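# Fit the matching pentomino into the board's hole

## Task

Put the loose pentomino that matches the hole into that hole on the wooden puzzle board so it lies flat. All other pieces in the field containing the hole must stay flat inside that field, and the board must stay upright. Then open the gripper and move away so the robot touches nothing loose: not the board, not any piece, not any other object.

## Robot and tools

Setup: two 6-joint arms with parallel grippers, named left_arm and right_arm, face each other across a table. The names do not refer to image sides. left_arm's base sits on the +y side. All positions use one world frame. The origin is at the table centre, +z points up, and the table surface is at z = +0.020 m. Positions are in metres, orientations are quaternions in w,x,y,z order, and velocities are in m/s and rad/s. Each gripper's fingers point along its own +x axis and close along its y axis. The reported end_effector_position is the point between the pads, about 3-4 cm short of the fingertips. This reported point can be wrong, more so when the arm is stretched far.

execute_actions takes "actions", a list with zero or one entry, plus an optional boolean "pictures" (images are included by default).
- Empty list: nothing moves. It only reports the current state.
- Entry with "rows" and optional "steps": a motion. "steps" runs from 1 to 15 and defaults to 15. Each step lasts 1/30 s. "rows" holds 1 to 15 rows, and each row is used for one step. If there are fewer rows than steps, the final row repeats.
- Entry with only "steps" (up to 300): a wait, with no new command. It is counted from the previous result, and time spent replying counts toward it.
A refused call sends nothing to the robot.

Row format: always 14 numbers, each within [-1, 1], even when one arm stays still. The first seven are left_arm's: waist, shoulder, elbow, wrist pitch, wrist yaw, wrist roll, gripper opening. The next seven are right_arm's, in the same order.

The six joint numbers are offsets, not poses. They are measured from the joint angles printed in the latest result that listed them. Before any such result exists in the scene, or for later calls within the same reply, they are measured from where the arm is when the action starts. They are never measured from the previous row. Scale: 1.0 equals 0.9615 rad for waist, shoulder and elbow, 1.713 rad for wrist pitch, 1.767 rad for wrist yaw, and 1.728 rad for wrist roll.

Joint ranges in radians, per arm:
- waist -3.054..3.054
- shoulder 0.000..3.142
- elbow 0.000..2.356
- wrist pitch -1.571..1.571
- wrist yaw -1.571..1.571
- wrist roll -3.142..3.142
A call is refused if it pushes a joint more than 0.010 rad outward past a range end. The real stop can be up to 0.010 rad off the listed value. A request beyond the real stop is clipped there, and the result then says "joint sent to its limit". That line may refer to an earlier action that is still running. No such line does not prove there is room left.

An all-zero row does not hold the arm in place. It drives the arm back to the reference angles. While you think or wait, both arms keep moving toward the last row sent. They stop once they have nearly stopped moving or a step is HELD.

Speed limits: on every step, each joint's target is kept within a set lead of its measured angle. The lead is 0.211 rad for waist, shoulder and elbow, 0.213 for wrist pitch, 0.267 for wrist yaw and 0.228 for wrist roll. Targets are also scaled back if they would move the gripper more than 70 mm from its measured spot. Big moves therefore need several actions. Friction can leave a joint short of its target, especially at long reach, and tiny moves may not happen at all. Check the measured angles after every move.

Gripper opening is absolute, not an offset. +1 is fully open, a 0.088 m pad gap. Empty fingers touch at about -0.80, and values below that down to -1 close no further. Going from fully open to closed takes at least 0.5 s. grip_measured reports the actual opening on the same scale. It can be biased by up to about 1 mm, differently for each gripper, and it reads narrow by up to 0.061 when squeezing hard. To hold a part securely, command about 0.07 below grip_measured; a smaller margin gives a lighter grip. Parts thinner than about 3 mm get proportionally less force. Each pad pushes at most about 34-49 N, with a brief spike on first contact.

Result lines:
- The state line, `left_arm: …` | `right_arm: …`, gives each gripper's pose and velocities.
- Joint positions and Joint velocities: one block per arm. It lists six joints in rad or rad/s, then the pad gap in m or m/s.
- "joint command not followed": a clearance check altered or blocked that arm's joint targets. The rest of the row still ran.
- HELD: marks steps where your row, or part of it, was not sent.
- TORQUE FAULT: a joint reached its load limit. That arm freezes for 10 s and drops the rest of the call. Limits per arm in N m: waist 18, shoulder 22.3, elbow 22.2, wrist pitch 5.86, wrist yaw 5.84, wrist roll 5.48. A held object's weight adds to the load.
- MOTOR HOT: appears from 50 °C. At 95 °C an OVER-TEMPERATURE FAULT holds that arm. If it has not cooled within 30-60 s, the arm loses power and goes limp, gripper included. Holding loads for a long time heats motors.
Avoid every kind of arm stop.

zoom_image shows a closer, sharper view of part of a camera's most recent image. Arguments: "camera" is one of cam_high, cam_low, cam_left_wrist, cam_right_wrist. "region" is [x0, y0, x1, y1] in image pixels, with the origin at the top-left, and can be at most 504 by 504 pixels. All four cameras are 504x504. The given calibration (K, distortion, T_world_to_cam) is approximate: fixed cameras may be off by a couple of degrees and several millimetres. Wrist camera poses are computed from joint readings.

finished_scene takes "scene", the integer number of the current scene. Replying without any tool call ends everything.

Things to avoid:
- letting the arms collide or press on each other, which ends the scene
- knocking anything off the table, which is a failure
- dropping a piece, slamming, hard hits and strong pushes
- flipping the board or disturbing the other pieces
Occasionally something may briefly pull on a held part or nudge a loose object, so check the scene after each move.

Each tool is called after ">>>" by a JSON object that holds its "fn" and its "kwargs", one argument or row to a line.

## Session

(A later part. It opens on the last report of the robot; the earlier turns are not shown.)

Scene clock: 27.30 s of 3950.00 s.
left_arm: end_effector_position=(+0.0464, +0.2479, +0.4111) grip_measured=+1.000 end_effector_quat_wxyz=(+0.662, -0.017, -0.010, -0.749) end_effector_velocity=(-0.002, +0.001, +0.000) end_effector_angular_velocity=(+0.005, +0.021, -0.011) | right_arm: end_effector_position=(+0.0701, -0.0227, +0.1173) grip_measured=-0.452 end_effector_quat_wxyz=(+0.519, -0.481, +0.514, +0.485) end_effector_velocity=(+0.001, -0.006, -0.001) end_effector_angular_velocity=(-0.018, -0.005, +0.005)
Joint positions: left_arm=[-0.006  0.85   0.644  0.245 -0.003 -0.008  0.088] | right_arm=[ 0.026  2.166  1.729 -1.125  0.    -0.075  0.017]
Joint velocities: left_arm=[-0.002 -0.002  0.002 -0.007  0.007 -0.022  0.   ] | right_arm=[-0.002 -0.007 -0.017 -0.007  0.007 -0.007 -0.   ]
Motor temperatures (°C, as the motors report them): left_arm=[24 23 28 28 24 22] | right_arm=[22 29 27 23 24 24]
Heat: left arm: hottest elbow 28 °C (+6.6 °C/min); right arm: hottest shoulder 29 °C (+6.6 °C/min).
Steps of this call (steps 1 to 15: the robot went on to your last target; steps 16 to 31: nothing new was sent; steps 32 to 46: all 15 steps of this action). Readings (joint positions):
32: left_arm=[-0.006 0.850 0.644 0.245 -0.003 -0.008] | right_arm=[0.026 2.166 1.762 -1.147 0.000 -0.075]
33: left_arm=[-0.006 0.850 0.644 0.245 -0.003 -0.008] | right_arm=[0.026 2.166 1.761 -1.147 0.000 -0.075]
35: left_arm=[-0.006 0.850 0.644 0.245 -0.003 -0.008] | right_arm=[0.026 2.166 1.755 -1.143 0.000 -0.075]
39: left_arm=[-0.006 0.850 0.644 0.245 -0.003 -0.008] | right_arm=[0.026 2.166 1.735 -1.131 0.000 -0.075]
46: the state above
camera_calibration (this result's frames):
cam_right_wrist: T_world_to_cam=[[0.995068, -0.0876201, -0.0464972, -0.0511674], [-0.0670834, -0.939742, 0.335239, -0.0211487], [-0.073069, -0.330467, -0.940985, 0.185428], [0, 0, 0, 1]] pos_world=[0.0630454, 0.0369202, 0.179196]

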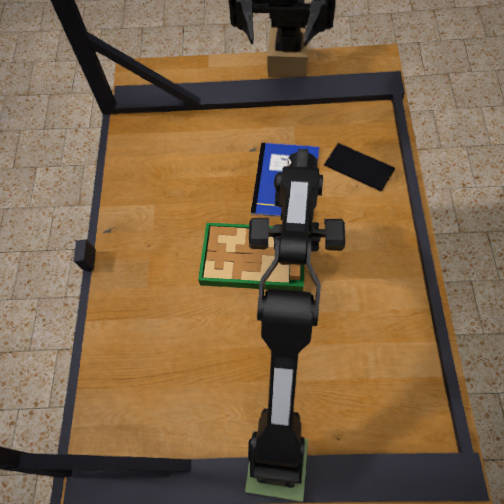

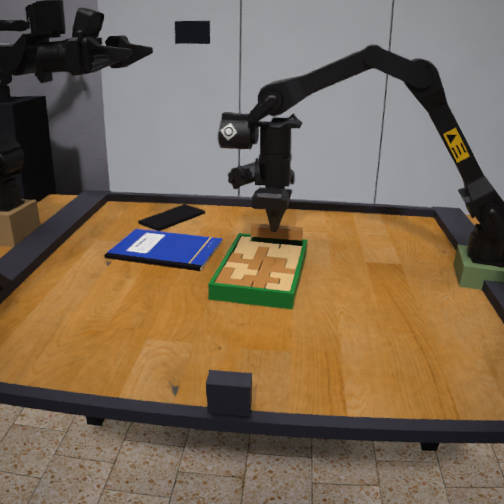

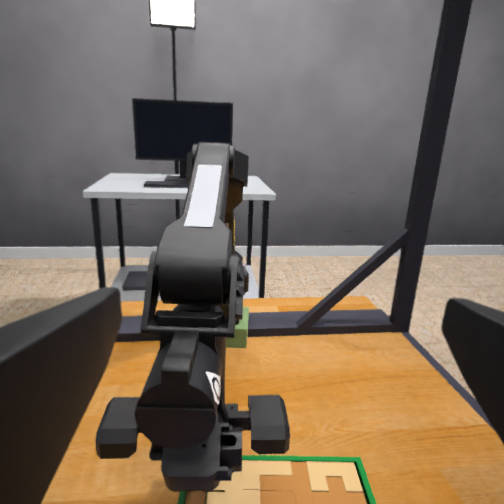

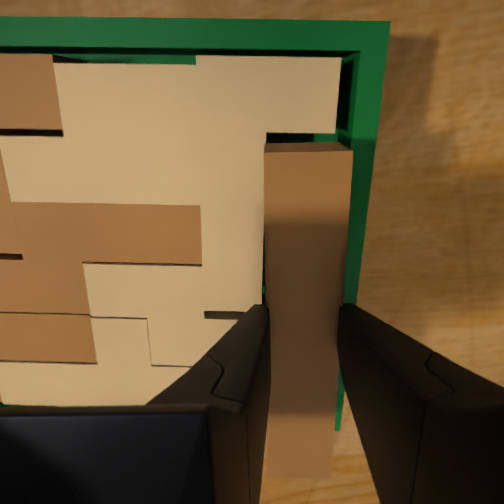

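>>> {"fn": "execute_actions", "kwargs": {
  "actions": [
    {"rows":[[0,0,0,0,0,0,1,-0.007,0,-0.015,0.004,0,0,-0.52],[0,0,0,0,0,0,1,-0.007,0,-0.015,0.004,0,0,-0.52],[0,0,0,0,0,0,1,-0.007,0,-0.015,0.004,0,0,-0.52],[0,0,0,0,0,0,1,-0.007,0,-0.025,0.01,0,0,-0.52]],"steps":14}
  ]
}}

>>> {"fn": "zoom_image", "kwargs": {
  "camera": "cam_low",
  "region": [230, 200, 320, 270]
}}

>>> {"fn": "zoom_image", "kwargs": {
  "camera": "cam_right_wrist",
  "region": [200, 60, 440, 320]
}}

Scene clock: 28.73 s of 3950.00 s.
left_arm: end_effector_position=(+0.0464, +0.2479, +0.4111) grip_measured=+1.000 end_effector_quat_wxyz=(+0.662, -0.017, -0.010, -0.749) end_effector_velocity=(+0.000, +0.000, -0.002) end_effector_angular_velocity=(+0.010, +0.021, +0.004) | right_arm: end_effector_position=(+0.0716, -0.0234, +0.1137) grip_measured=-0.452 end_effector_quat_wxyz=(+0.520, -0.480, +0.515, +0.484) end_effector_velocity=(+0.002, -0.003, -0.002) end_effector_angular_velocity=(-0.011, +0.009, +0.000)
Joint positions: left_arm=[-0.006  0.85   0.644  0.245 -0.003 -0.008  0.088] | right_arm=[ 0.023  2.166  1.714 -1.11   0.    -0.075  0.017]
Joint velocities: left_arm=[-0.002 -0.002 -0.002 -0.007 -0.007 -0.022  0.   ] | right_arm=[-0.007  0.002 -0.002 -0.007 -0.007 -0.007 -0.   ]
Motor temperatures (°C, as the motors report them): left_arm=[24 23 28 28 24 22] | right_arm=[22 30 27 23 24 24]
Heat: left arm: hottest elbow 28 °C (+6.3 °C/min); right arm: hottest shoulder 30 °C (+8.4 °C/min).
Steps of this call (steps 1 to 15: the robot went on to your last target; steps 16 to 29: nothing new was sent; steps 30 to 43: all 14 steps of this action). Readings (joint positions):
30: left_arm=[-0.006 0.850 0.644 0.245 -0.003 -0.008] | right_arm=[0.026 2.166 1.727 -1.124 0.000 -0.075]
31: left_arm=[-0.006 0.850 0.644 0.245 -0.003 -0.008] | right_arm=[0.026 2.166 1.727 -1.122 0.000 -0.075]
33: left_arm=[-0.006 0.850 0.644 0.245 -0.003 -0.008] | right_arm=[0.025 2.166 1.724 -1.119 0.000 -0.075]
37: left_arm=[-0.006 0.850 0.644 0.245 -0.003 -0.008] | right_arm=[0.023 2.166 1.716 -1.112 0.000 -0.075]
43: the state above
camera_calibration (this result's frames):
cam_right_wrist: T_world_to_cam=[[0.994734, -0.0913628, -0.0464362, -0.0529637], [-0.0707231, -0.939858, 0.334164, -0.0201395], [-0.0741735, -0.32912, -0.94137, 0.182089], [0, 0, 0, 1]] pos_world=[0.0647667, 0.036162, 0.175684]

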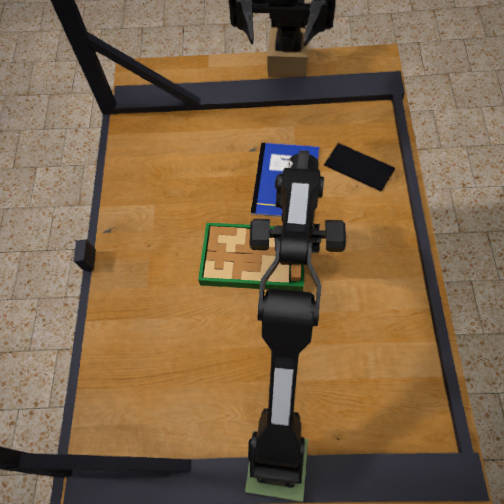

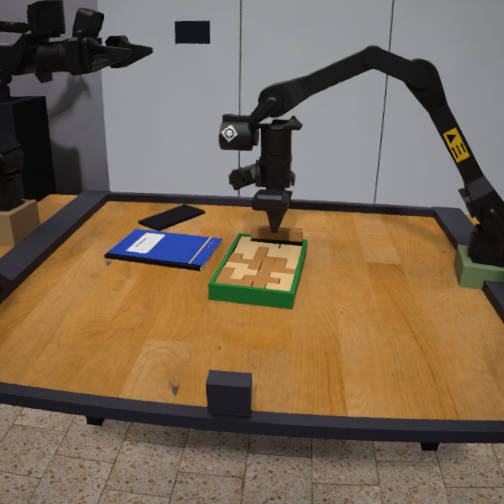

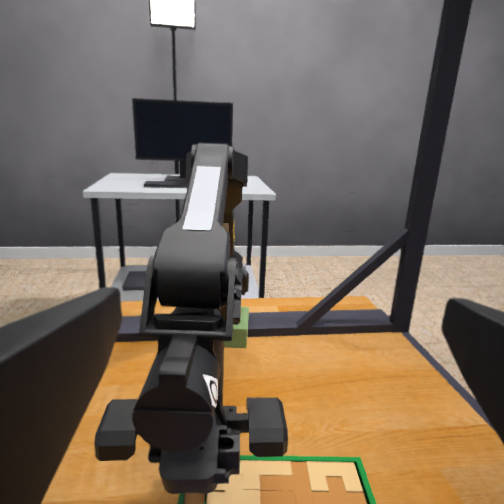

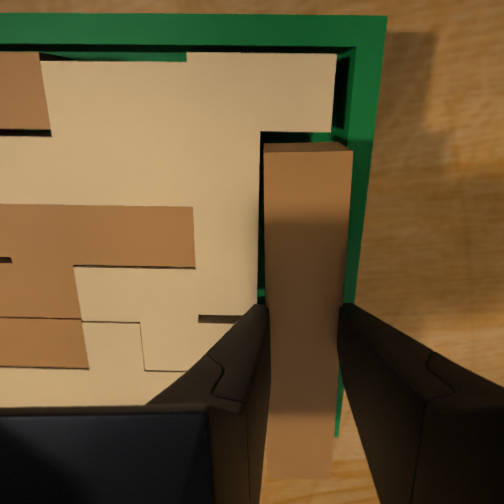

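Region (230, 200, 320, 270) of cam_low's 504x504 image, scaled by 5.600, with more detail than that image has.

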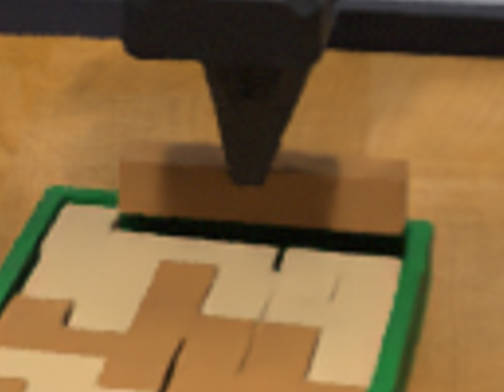

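Region (200, 60, 440, 320) of cam_right_wrist's 504x504 image, scaled by 1.938, with more detail than that image has; it fills the left 465 columns of this view, and the rest is white.

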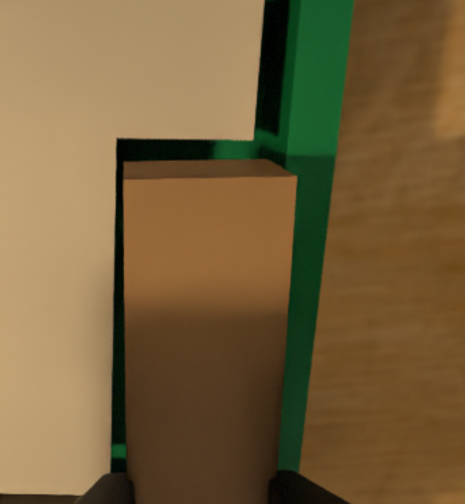

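>>> {"fn": "execute_actions", "kwargs": {
  "actions": [
    {"rows":[[0,0,0,0,0,0,1,0,0,-0.015,0.006,0,0,-0.52],[0,0,0,0,0,0,1,0,0,-0.015,0.006,0,0,-0.52],[0,0,0,0,0,0,1,0,0,-0.015,0.006,0,0,-0.52],[0,0,0,0,0,0,1,0,0,-0.026,0.013,0,0,-0.52]],"steps":14}
  ]
}}

>>> {"fn": "zoom_image", "kwargs": {
  "camera": "cam_low",
  "region": [230, 200, 320, 270]
}}

>>> {"fn": "zoom_image", "kwargs": {
  "camera": "cam_right_wrist",
  "region": [200, 60, 440, 320]
}}

Scene clock: 29.83 s of 3950.00 s.
left_arm: end_effector_position=(+0.0464, +0.2479, +0.4111) grip_measured=+1.000 end_effector_quat_wxyz=(+0.662, -0.017, -0.010, -0.749) end_effector_velocity=(+0.001, +0.002, +0.002) end_effector_angular_velocity=(-0.001, +0.008, +0.005) | right_arm: end_effector_position=(+0.0716, -0.0231, +0.1100) grip_measured=-0.452 end_effector_quat_wxyz=(+0.521, -0.479, +0.513, +0.485) end_effector_velocity=(-0.001, -0.005, -0.002) end_effector_angular_velocity=(-0.016, +0.010, +0.005)
Joint positions: left_arm=[-0.006  0.85   0.644  0.245 -0.003 -0.008  0.088] | right_arm=[ 0.023  2.166  1.699 -1.089  0.    -0.075  0.017]
Joint velocities: left_arm=[-0.002 -0.007  0.002 -0.007 -0.007 -0.007  0.   ] | right_arm=[-0.002 -0.002 -0.012 -0.007 -0.007 -0.007  0.   ]
Motor temperatures (°C, as the motors report them): left_arm=[24 23 28 28 24 22] | right_arm=[22 30 27 23 24 24]
Heat: left arm: hottest elbow 28 °C (+6.0 °C/min); right arm: hottest shoulder 30 °C (+8.0 °C/min).
Steps of this call (steps 1 to 15: the robot went on to your last target; steps 16 to 19: nothing new was sent; steps 20 to 33: all 14 steps of this action). Readings (joint positions):
20: left_arm=[-0.006 0.850 0.644 0.245 -0.003 -0.008] | right_arm=[0.023 2.166 1.713 -1.108 0.000 -0.075]
21: left_arm=[-0.006 0.850 0.644 0.245 -0.003 -0.008] | right_arm=[0.023 2.166 1.712 -1.106 0.000 -0.075]
23: left_arm=[-0.006 0.850 0.644 0.245 -0.003 -0.008] | right_arm=[0.023 2.166 1.709 -1.101 0.000 -0.075]
27: left_arm=[-0.006 0.850 0.644 0.245 -0.003 -0.008] | right_arm=[0.023 2.166 1.701 -1.092 0.000 -0.075]
33: the state above
camera_calibration (this result's frames):
cam_right_wrist: T_world_to_cam=[[0.99477, -0.0911181, -0.0461506, -0.0531833], [-0.0709791, -0.941611, 0.329138, -0.0180498], [-0.0734463, -0.32414, -0.943154, 0.178935], [0, 0, 0, 1]] pos_world=[0.0647661, 0.0361583, 0.17225]

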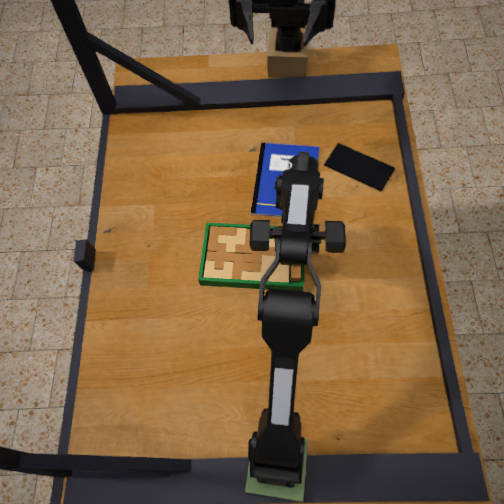

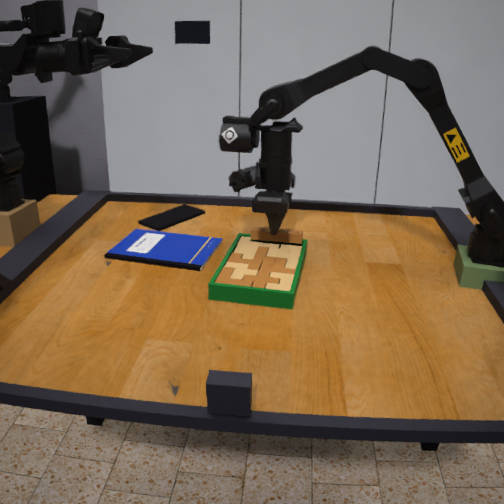

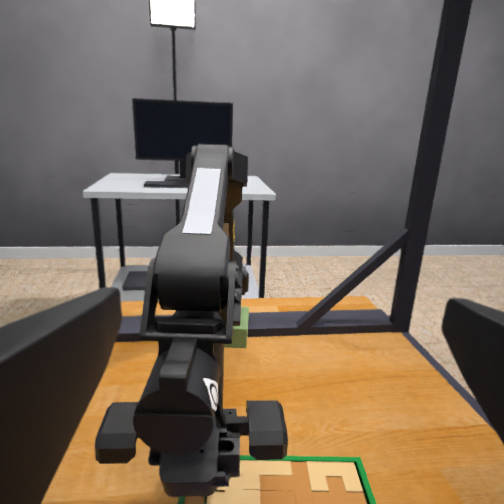

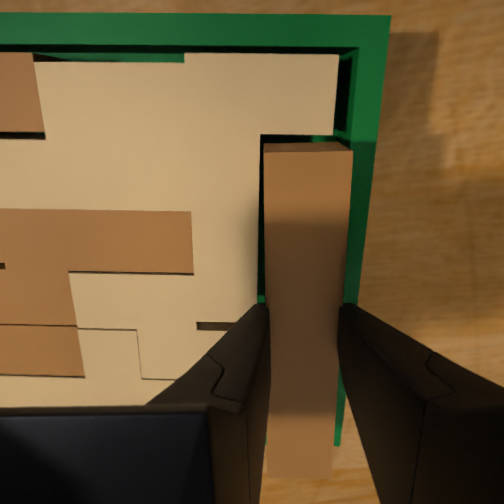

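Region (230, 200, 320, 270) of cam_low's 504x504 image, scaled by 5.600, with more detail than that image has.

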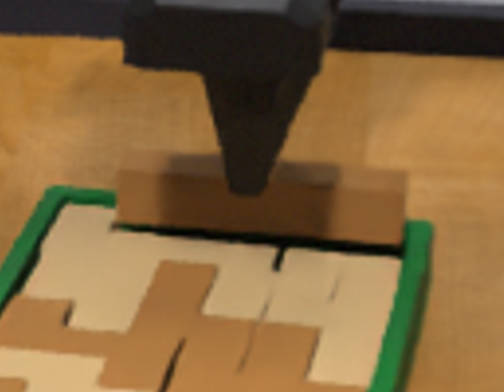

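Region (200, 60, 440, 320) of cam_right_wrist's 504x504 image, scaled by 1.938, with more detail than that image has; it fills the left 465 columns of this view, and the rest is white.

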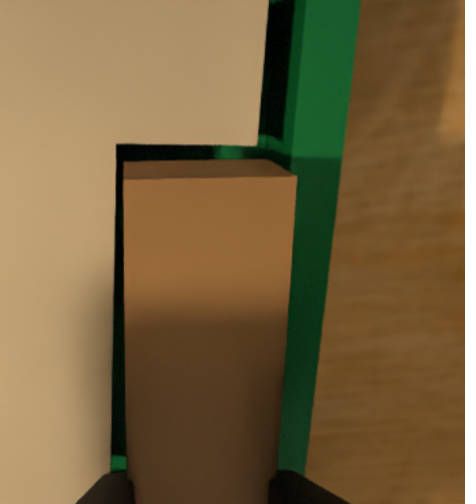

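>>> {"fn": "execute_actions", "kwargs": {
  "actions": [
    {"rows":[[0,0,0,0,0,0,1,0,0,-0.015,0.005,0,0,-0.52],[0,0,0,0,0,0,1,0,0,-0.015,0.005,0,0,-0.52],[0,0,0,0,0,0,1,0,0,-0.015,0.005,0,0,-0.52],[0,0,0,0,0,0,1,0,0,-0.026,0.011,0,0,-0.52]],"steps":14}
  ]
}}

>>> {"fn": "zoom_image", "kwargs": {
  "camera": "cam_low",
  "region": [230, 200, 320, 270]
}}

Scene clock: 31.03 s of 3950.00 s.
left_arm: end_effector_position=(+0.0464, +0.2479, +0.4111) grip_measured=+1.000 end_effector_quat_wxyz=(+0.662, -0.017, -0.010, -0.749) end_effector_velocity=(+0.000, +0.000, +0.000) end_effector_angular_velocity=(+0.003, +0.007, +0.005) | right_arm: end_effector_position=(+0.0715, -0.0238, +0.1061) grip_measured=-0.452 end_effector_quat_wxyz=(+0.522, -0.479, +0.513, +0.486) end_effector_velocity=(-0.003, -0.006, -0.001) end_effector_angular_velocity=(-0.023, +0.025, +0.020)
Joint positions: left_arm=[-0.006  0.85   0.644  0.245 -0.003 -0.008  0.088] | right_arm=[ 0.023  2.166  1.683 -1.072  0.    -0.075  0.017]
Joint velocities: left_arm=[-0.002 -0.002  0.002 -0.007 -0.007 -0.007  0.   ] | right_arm=[-0.002 -0.002 -0.007 -0.022 -0.022 -0.022 -0.   ]
Motor temperatures (°C, as the motors report them): left_arm=[24 23 28 28 24 22] | right_arm=[22 30 27 23 24 24]
Heat: left arm: hottest elbow 28 °C (+5.8 °C/min); right arm: hottest shoulder 30 °C (+7.7 °C/min).
Steps of this call (steps 1 to 15: the robot went on to your last target; steps 16 to 22: nothing new was sent; steps 23 to 36: all 14 steps of this action). Readings (joint positions):
23: left_arm=[-0.006 0.850 0.644 0.245 -0.003 -0.008] | right_arm=[0.023 2.166 1.698 -1.088 0.000 -0.075]
24: left_arm=[-0.006 0.850 0.644 0.245 -0.003 -0.008] | right_arm=[0.023 2.166 1.697 -1.086 0.000 -0.075]
26: left_arm=[-0.006 0.850 0.644 0.245 -0.003 -0.008] | right_arm=[0.023 2.166 1.694 -1.082 0.000 -0.075]
30: left_arm=[-0.006 0.850 0.644 0.245 -0.003 -0.008] | right_arm=[0.023 2.166 1.685 -1.075 0.000 -0.075]
36: the state above
camera_calibration (this result's frames):
cam_right_wrist: T_world_to_cam=[[0.994778, -0.0910659, -0.0460892, -0.0533302], [-0.0710334, -0.941983, 0.328059, -0.0173078], [-0.0732903, -0.323072, -0.943532, 0.175153], [0, 0, 0, 1]] pos_world=[0.0646593, 0.0354269, 0.168483]

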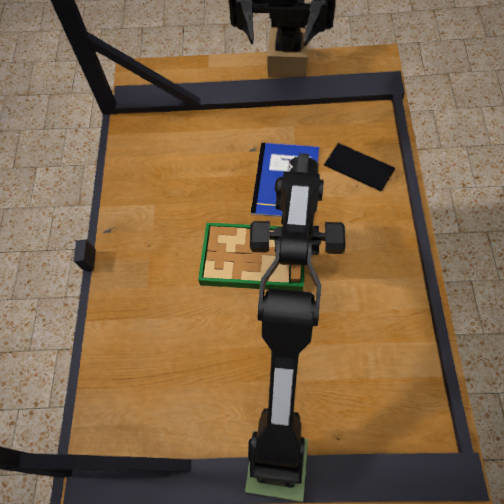

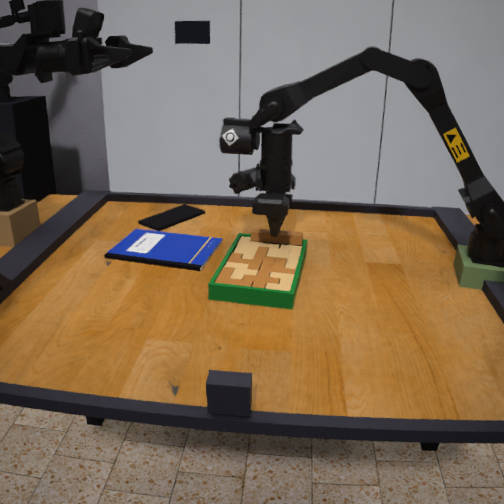

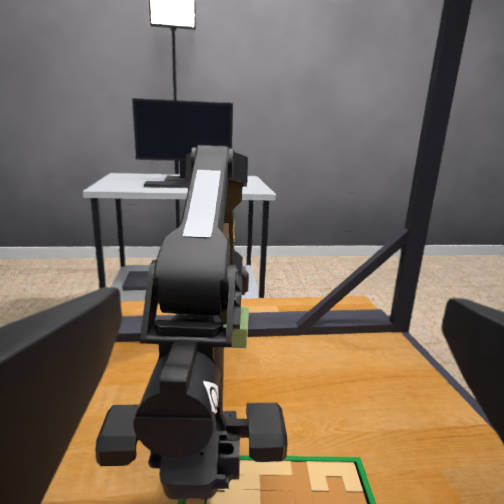

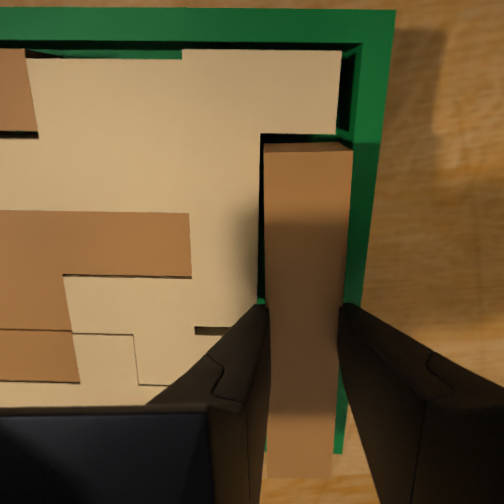

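Region (230, 200, 320, 270) of cam_low's 504x504 image, scaled by 5.600, with more detail than that image has.

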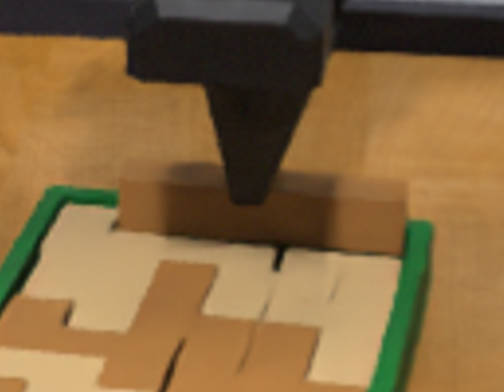

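Descending freely. Continue.

>>> {"fn": "execute_actions", "kwargs": {
  "actions": [
    {"rows":[[0,0,0,0,0,0,1,0,0,-0.015,0.005,0,0,-0.52],[0,0,0,0,0,0,1,0,0,-0.015,0.005,0,0,-0.52],[0,0,0,0,0,0,1,0,0,-0.022,0.009,0,0,-0.52],[0,0,0,0,0,0,1,0,0,-0.022,0.009,0,0,-0.52],[0,0,0,0,0,0,1,0,0,-0.03,0.014,0,0,-0.52]],"steps":15}
  ]
}}

>>> {"fn": "zoom_image", "kwargs": {
  "camera": "cam_low",
  "region": [230, 200, 320, 270]
}}

Scene clock: 31.97 s of 3950.00 s.
left_arm: end_effector_position=(+0.0464, +0.2479, +0.4111) grip_measured=+1.000 end_effector_quat_wxyz=(+0.662, -0.017, -0.010, -0.749) end_effector_velocity=(+0.000, -0.001, -0.003) end_effector_angular_velocity=(+0.015, +0.021, +0.004) | right_arm: end_effector_position=(+0.0715, -0.0242, +0.1015) grip_measured=-0.452 end_effector_quat_wxyz=(+0.523, -0.478, +0.512, +0.486) end_effector_velocity=(+0.001, -0.007, -0.003) end_effector_angular_velocity=(-0.030, +0.012, +0.000)
Joint positions: left_arm=[-0.006  0.85   0.644  0.245 -0.003 -0.008  0.088] | right_arm=[ 0.023  2.166  1.664 -1.05   0.    -0.075  0.017]
Joint velocities: left_arm=[-0.002  0.002 -0.002 -0.007 -0.007 -0.022  0.   ] | right_arm=[-0.007  0.002 -0.007 -0.022 -0.007 -0.007 -0.   ]
Motor temperatures (°C, as the motors report them): left_arm=[24 23 28 28 24 22] | right_arm=[22 30 27 23 24 24]
Heat: left arm: hottest elbow 28 °C (+5.6 °C/min); right arm: hottest shoulder 30 °C (+7.5 °C/min).
Steps of this call (steps 1 to 13: the robot went on to your last target; steps 14 to 28: all 15 steps of this action). Readings (joint positions):
14: left_arm=[-0.006 0.850 0.644 0.245 -0.003 -0.008] | right_arm=[0.023 2.166 1.682 -1.071 0.000 -0.075]
15: left_arm=[-0.006 0.850 0.644 0.245 -0.003 -0.008] | right_arm=[0.023 2.166 1.681 -1.069 0.000 -0.075]
17: left_arm=[-0.006 0.850 0.644 0.245 -0.003 -0.008] | right_arm=[0.023 2.166 1.678 -1.064 0.000 -0.075]
21: left_arm=[-0.006 0.850 0.644 0.245 -0.003 -0.008] | right_arm=[0.023 2.166 1.667 -1.054 0.000 -0.075]
28: the state above
camera_calibration (this result's frames):
cam_right_wrist: T_world_to_cam=[[0.994801, -0.0909096, -0.0459048, -0.0535367], [-0.0711954, -0.943092, 0.324822, -0.0158954], [-0.0728219, -0.319865, -0.94466, 0.170779], [0, 0, 0, 1]] pos_world=[0.0645632, 0.0347685, 0.164034]

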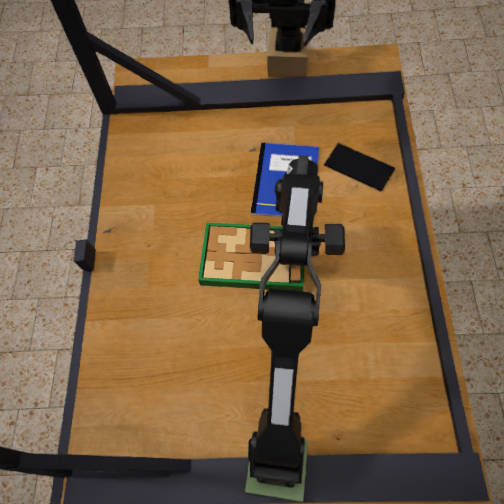

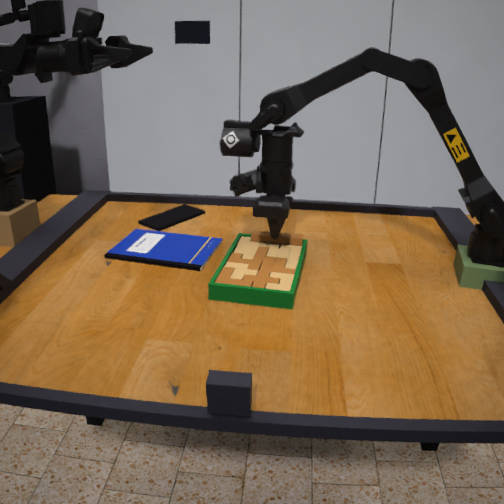

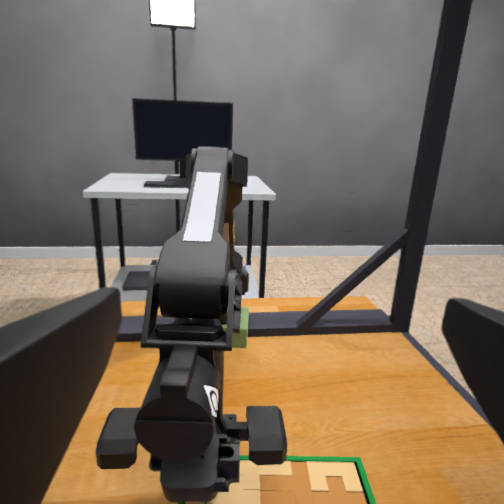

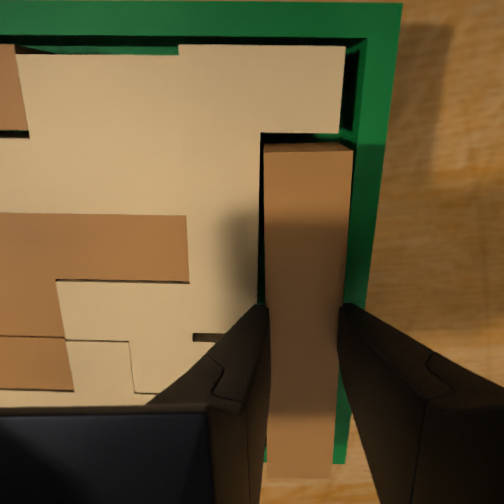

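Region (230, 200, 320, 270) of cam_low's 504x504 image, scaled by 5.600, with more detail than that image has.

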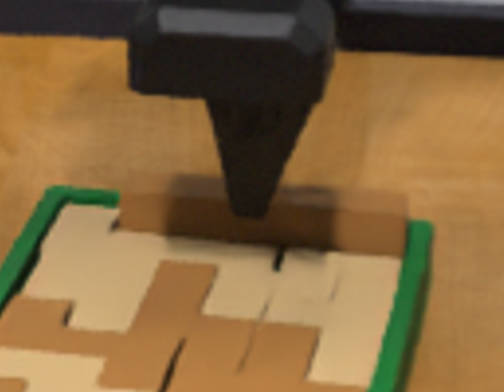

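>>> {"fn": "execute_actions", "kwargs": {
  "actions": [
    {"rows":[[0,0,0,0,0,0,1,0,0,0,0,0,0,-0.2]],"steps":12}
  ]
}}

>>> {"fn": "zoom_image", "kwargs": {
  "camera": "cam_low",
  "region": [230, 200, 320, 270]
}}

Scene clock: 32.67 s of 3950.00 s.
left_arm: end_effector_position=(+0.0464, +0.2479, +0.4111) grip_measured=+1.000 end_effector_quat_wxyz=(+0.662, -0.017, -0.010, -0.749) end_effector_velocity=(+0.000, +0.001, +0.001) end_effector_angular_velocity=(-0.005, +0.023, +0.004) | right_arm: end_effector_position=(+0.0715, -0.0242, +0.1014) grip_measured=-0.210 end_effector_quat_wxyz=(+0.523, -0.478, +0.512, +0.486) end_effector_velocity=(-0.000, -0.000, -0.001) end_effector_angular_velocity=(+0.003, +0.006, +0.020)
Joint positions: left_arm=[-0.006  0.85   0.644  0.245 -0.003 -0.008  0.088] | right_arm=[ 0.023  2.166  1.664 -1.049  0.    -0.075  0.029]
Joint velocities: left_arm=[-0.002 -0.002 -0.002  0.007 -0.007 -0.022  0.   ] | right_arm=[-0.002 -0.002 -0.007  0.007 -0.007 -0.022  0.003]
Motor temperatures (°C, as the motors report them): left_arm=[24 23 28 28 24 22] | right_arm=[22 31 27 23 24 24]
Heat: left arm: hottest elbow 28 °C (+5.5 °C/min); right arm: hottest shoulder 31 °C (+9.2 °C/min).
Steps of this call (steps 1 to 9: the robot went on to your last target; steps 10 to 21: all 12 steps of this action). Readings (joint positions):
10: left_arm=[-0.006 0.850 0.644 0.245 -0.003 -0.008] | right_arm=[0.023 2.166 1.664 -1.049 0.000 -0.075]
11: left_arm=[-0.006 0.850 0.644 0.245 -0.003 -0.008] | right_arm=[0.023 2.166 1.664 -1.049 0.000 -0.075]
13: left_arm=[-0.006 0.850 0.644 0.245 -0.003 -0.008] | right_arm=[0.023 2.166 1.664 -1.049 0.000 -0.075]
17: left_arm=[-0.006 0.850 0.644 0.245 -0.003 -0.008] | right_arm=[0.023 2.166 1.664 -1.049 0.000 -0.075]
21: the state above
camera_calibration (this result's frames):
cam_right_wrist: T_world_to_cam=[[0.994801, -0.0909096, -0.0459048, -0.0535397], [-0.0711954, -0.943092, 0.324822, -0.0158887], [-0.0728219, -0.319865, -0.94466, 0.170683], [0, 0, 0, 1]] pos_world=[0.0645596, 0.0347439, 0.163941]

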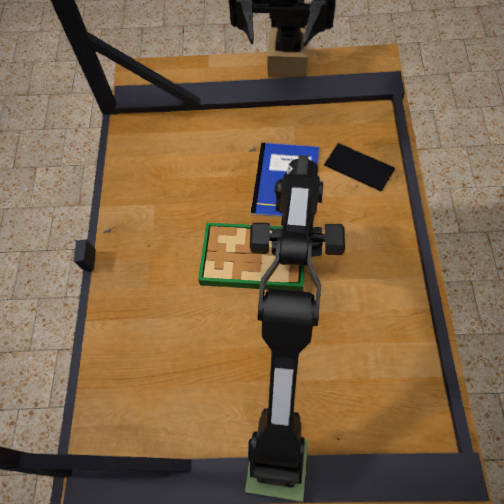

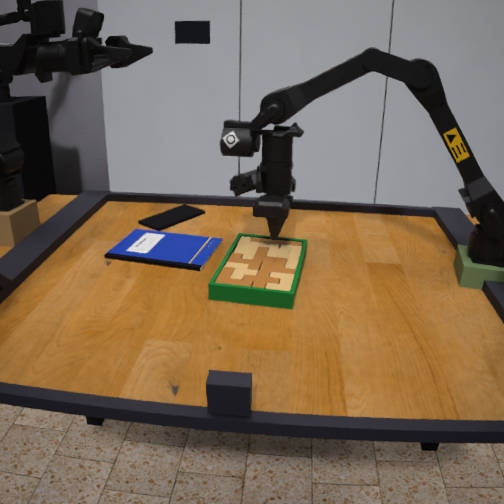

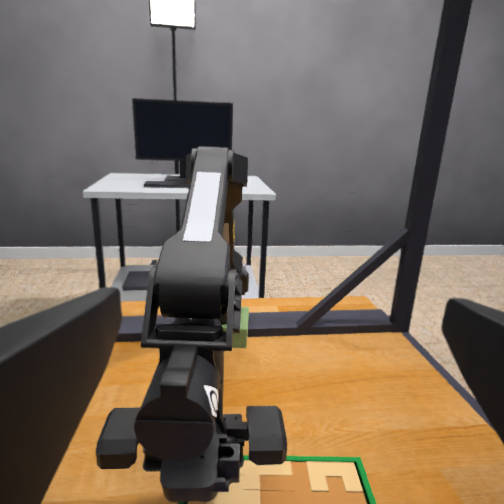

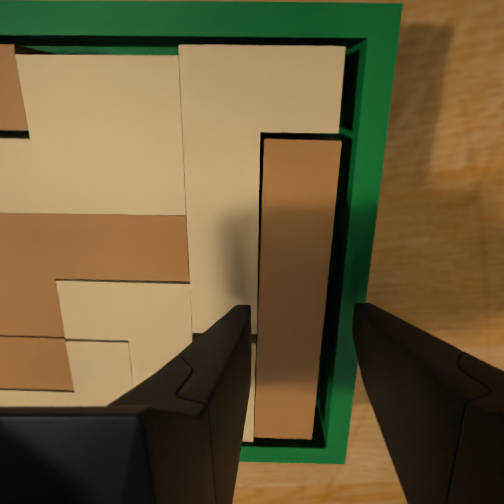

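Region (230, 200, 320, 270) of cam_low's 504x504 image, scaled by 5.600, with more detail than that image has.

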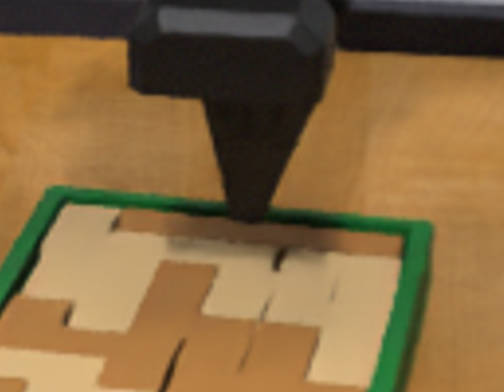

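In and flat. Lift away.

>>> {"fn": "execute_actions", "kwargs": {
  "actions": [
    {"rows":[[0,0,0,0,0,0,1,0,-0.05,0,0,0,0,-0.2],[0,0,0,0,0,0,1,0,-0.1,0,0,0,0,-0.2],[0,0,0,0,0,0,1,0,-0.15,0,0,0,0,-0.2],[0,0,0,0,0,0,1,0,-0.2,0,0,0,0,-0.2]]}
  ]
}}

Scene clock: 33.60 s of 3950.00 s.
left_arm: end_effector_position=(+0.0464, +0.2479, +0.4111) grip_measured=+1.000 end_effector_quat_wxyz=(+0.662, -0.017, -0.010, -0.749) end_effector_velocity=(+0.003, +0.000, -0.001) end_effector_angular_velocity=(-0.003, -0.006, +0.020) | right_arm: end_effector_position=(+0.0724, -0.0177, +0.1823) grip_measured=-0.202 end_effector_quat_wxyz=(+0.576, -0.430, +0.452, +0.528) end_effector_velocity=(-0.003, -0.017, -0.008) end_effector_angular_velocity=(-0.070, +0.012, +0.021)
Joint positions: left_arm=[-0.006  0.85   0.644  0.245 -0.003 -0.008  0.088] | right_arm=[ 0.023  1.969  1.67  -1.049  0.    -0.075  0.029]
Joint velocities: left_arm=[-0.002 -0.002 -0.007  0.007 -0.022  0.007  0.   ] | right_arm=[-0.002 -0.007 -0.027 -0.051 -0.007 -0.022  0.   ]
Motor temperatures (°C, as the motors report them): left_arm=[24 23 29 28 24 22] | right_arm=[22 31 27 23 24 24]
Heat: left arm: hottest elbow 29 °C (+7.1 °C/min); right arm: hottest shoulder 31 °C (+8.9 °C/min).
Steps of this call (steps 1 to 13: the robot went on to your last target; steps 14 to 28: all 15 steps of this action). Readings (joint positions):
14: left_arm=[-0.006 0.850 0.644 0.245 -0.003 -0.008] | right_arm=[0.023 2.164 1.664 -1.049 0.000 -0.075]
15: left_arm=[-0.006 0.850 0.644 0.245 -0.003 -0.008] | right_arm=[0.023 2.157 1.664 -1.049 0.000 -0.075]
17: left_arm=[-0.006 0.850 0.644 0.245 -0.003 -0.008] | right_arm=[0.023 2.121 1.661 -1.049 0.000 -0.075]
21: left_arm=[-0.006 0.850 0.644 0.245 -0.003 -0.008] | right_arm=[0.023 2.007 1.666 -1.049 0.000 -0.075]
28: the state above
camera_calibration (this result's frames):
cam_right_wrist: T_world_to_cam=[[0.995986, -0.0827956, -0.034024, -0.0522877], [-0.0778863, -0.988906, 0.126483, -0.000113007], [-0.0441188, -0.123325, -0.991385, 0.259227], [0, 0, 0, 1]] pos_world=[0.0635058, 0.0275282, 0.25523]

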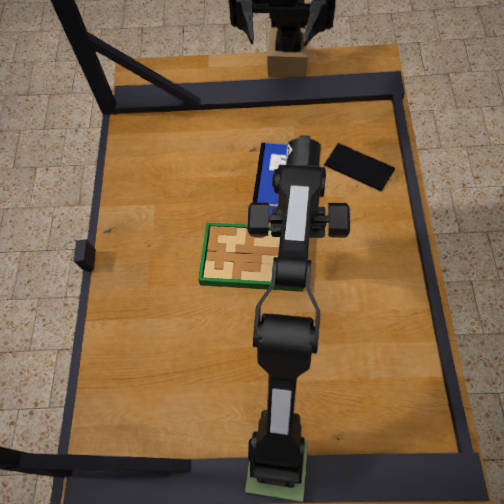

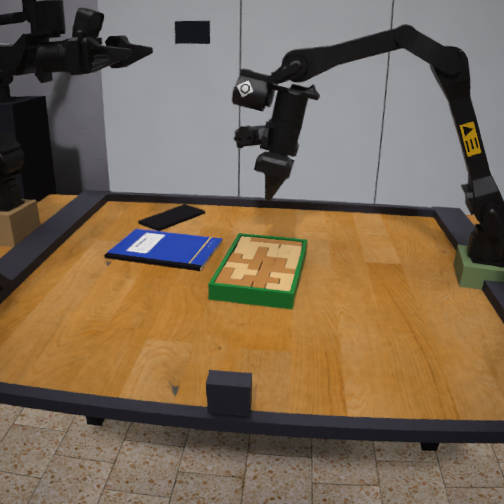

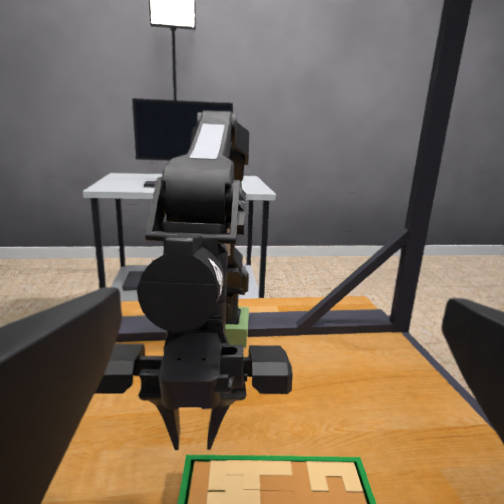

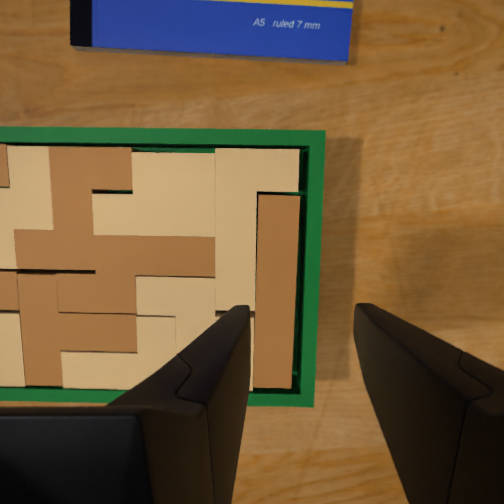

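>>> {"fn": "finished_scene", "kwargs": {
  "scene": 2
}}

The scene is finished: the task was done.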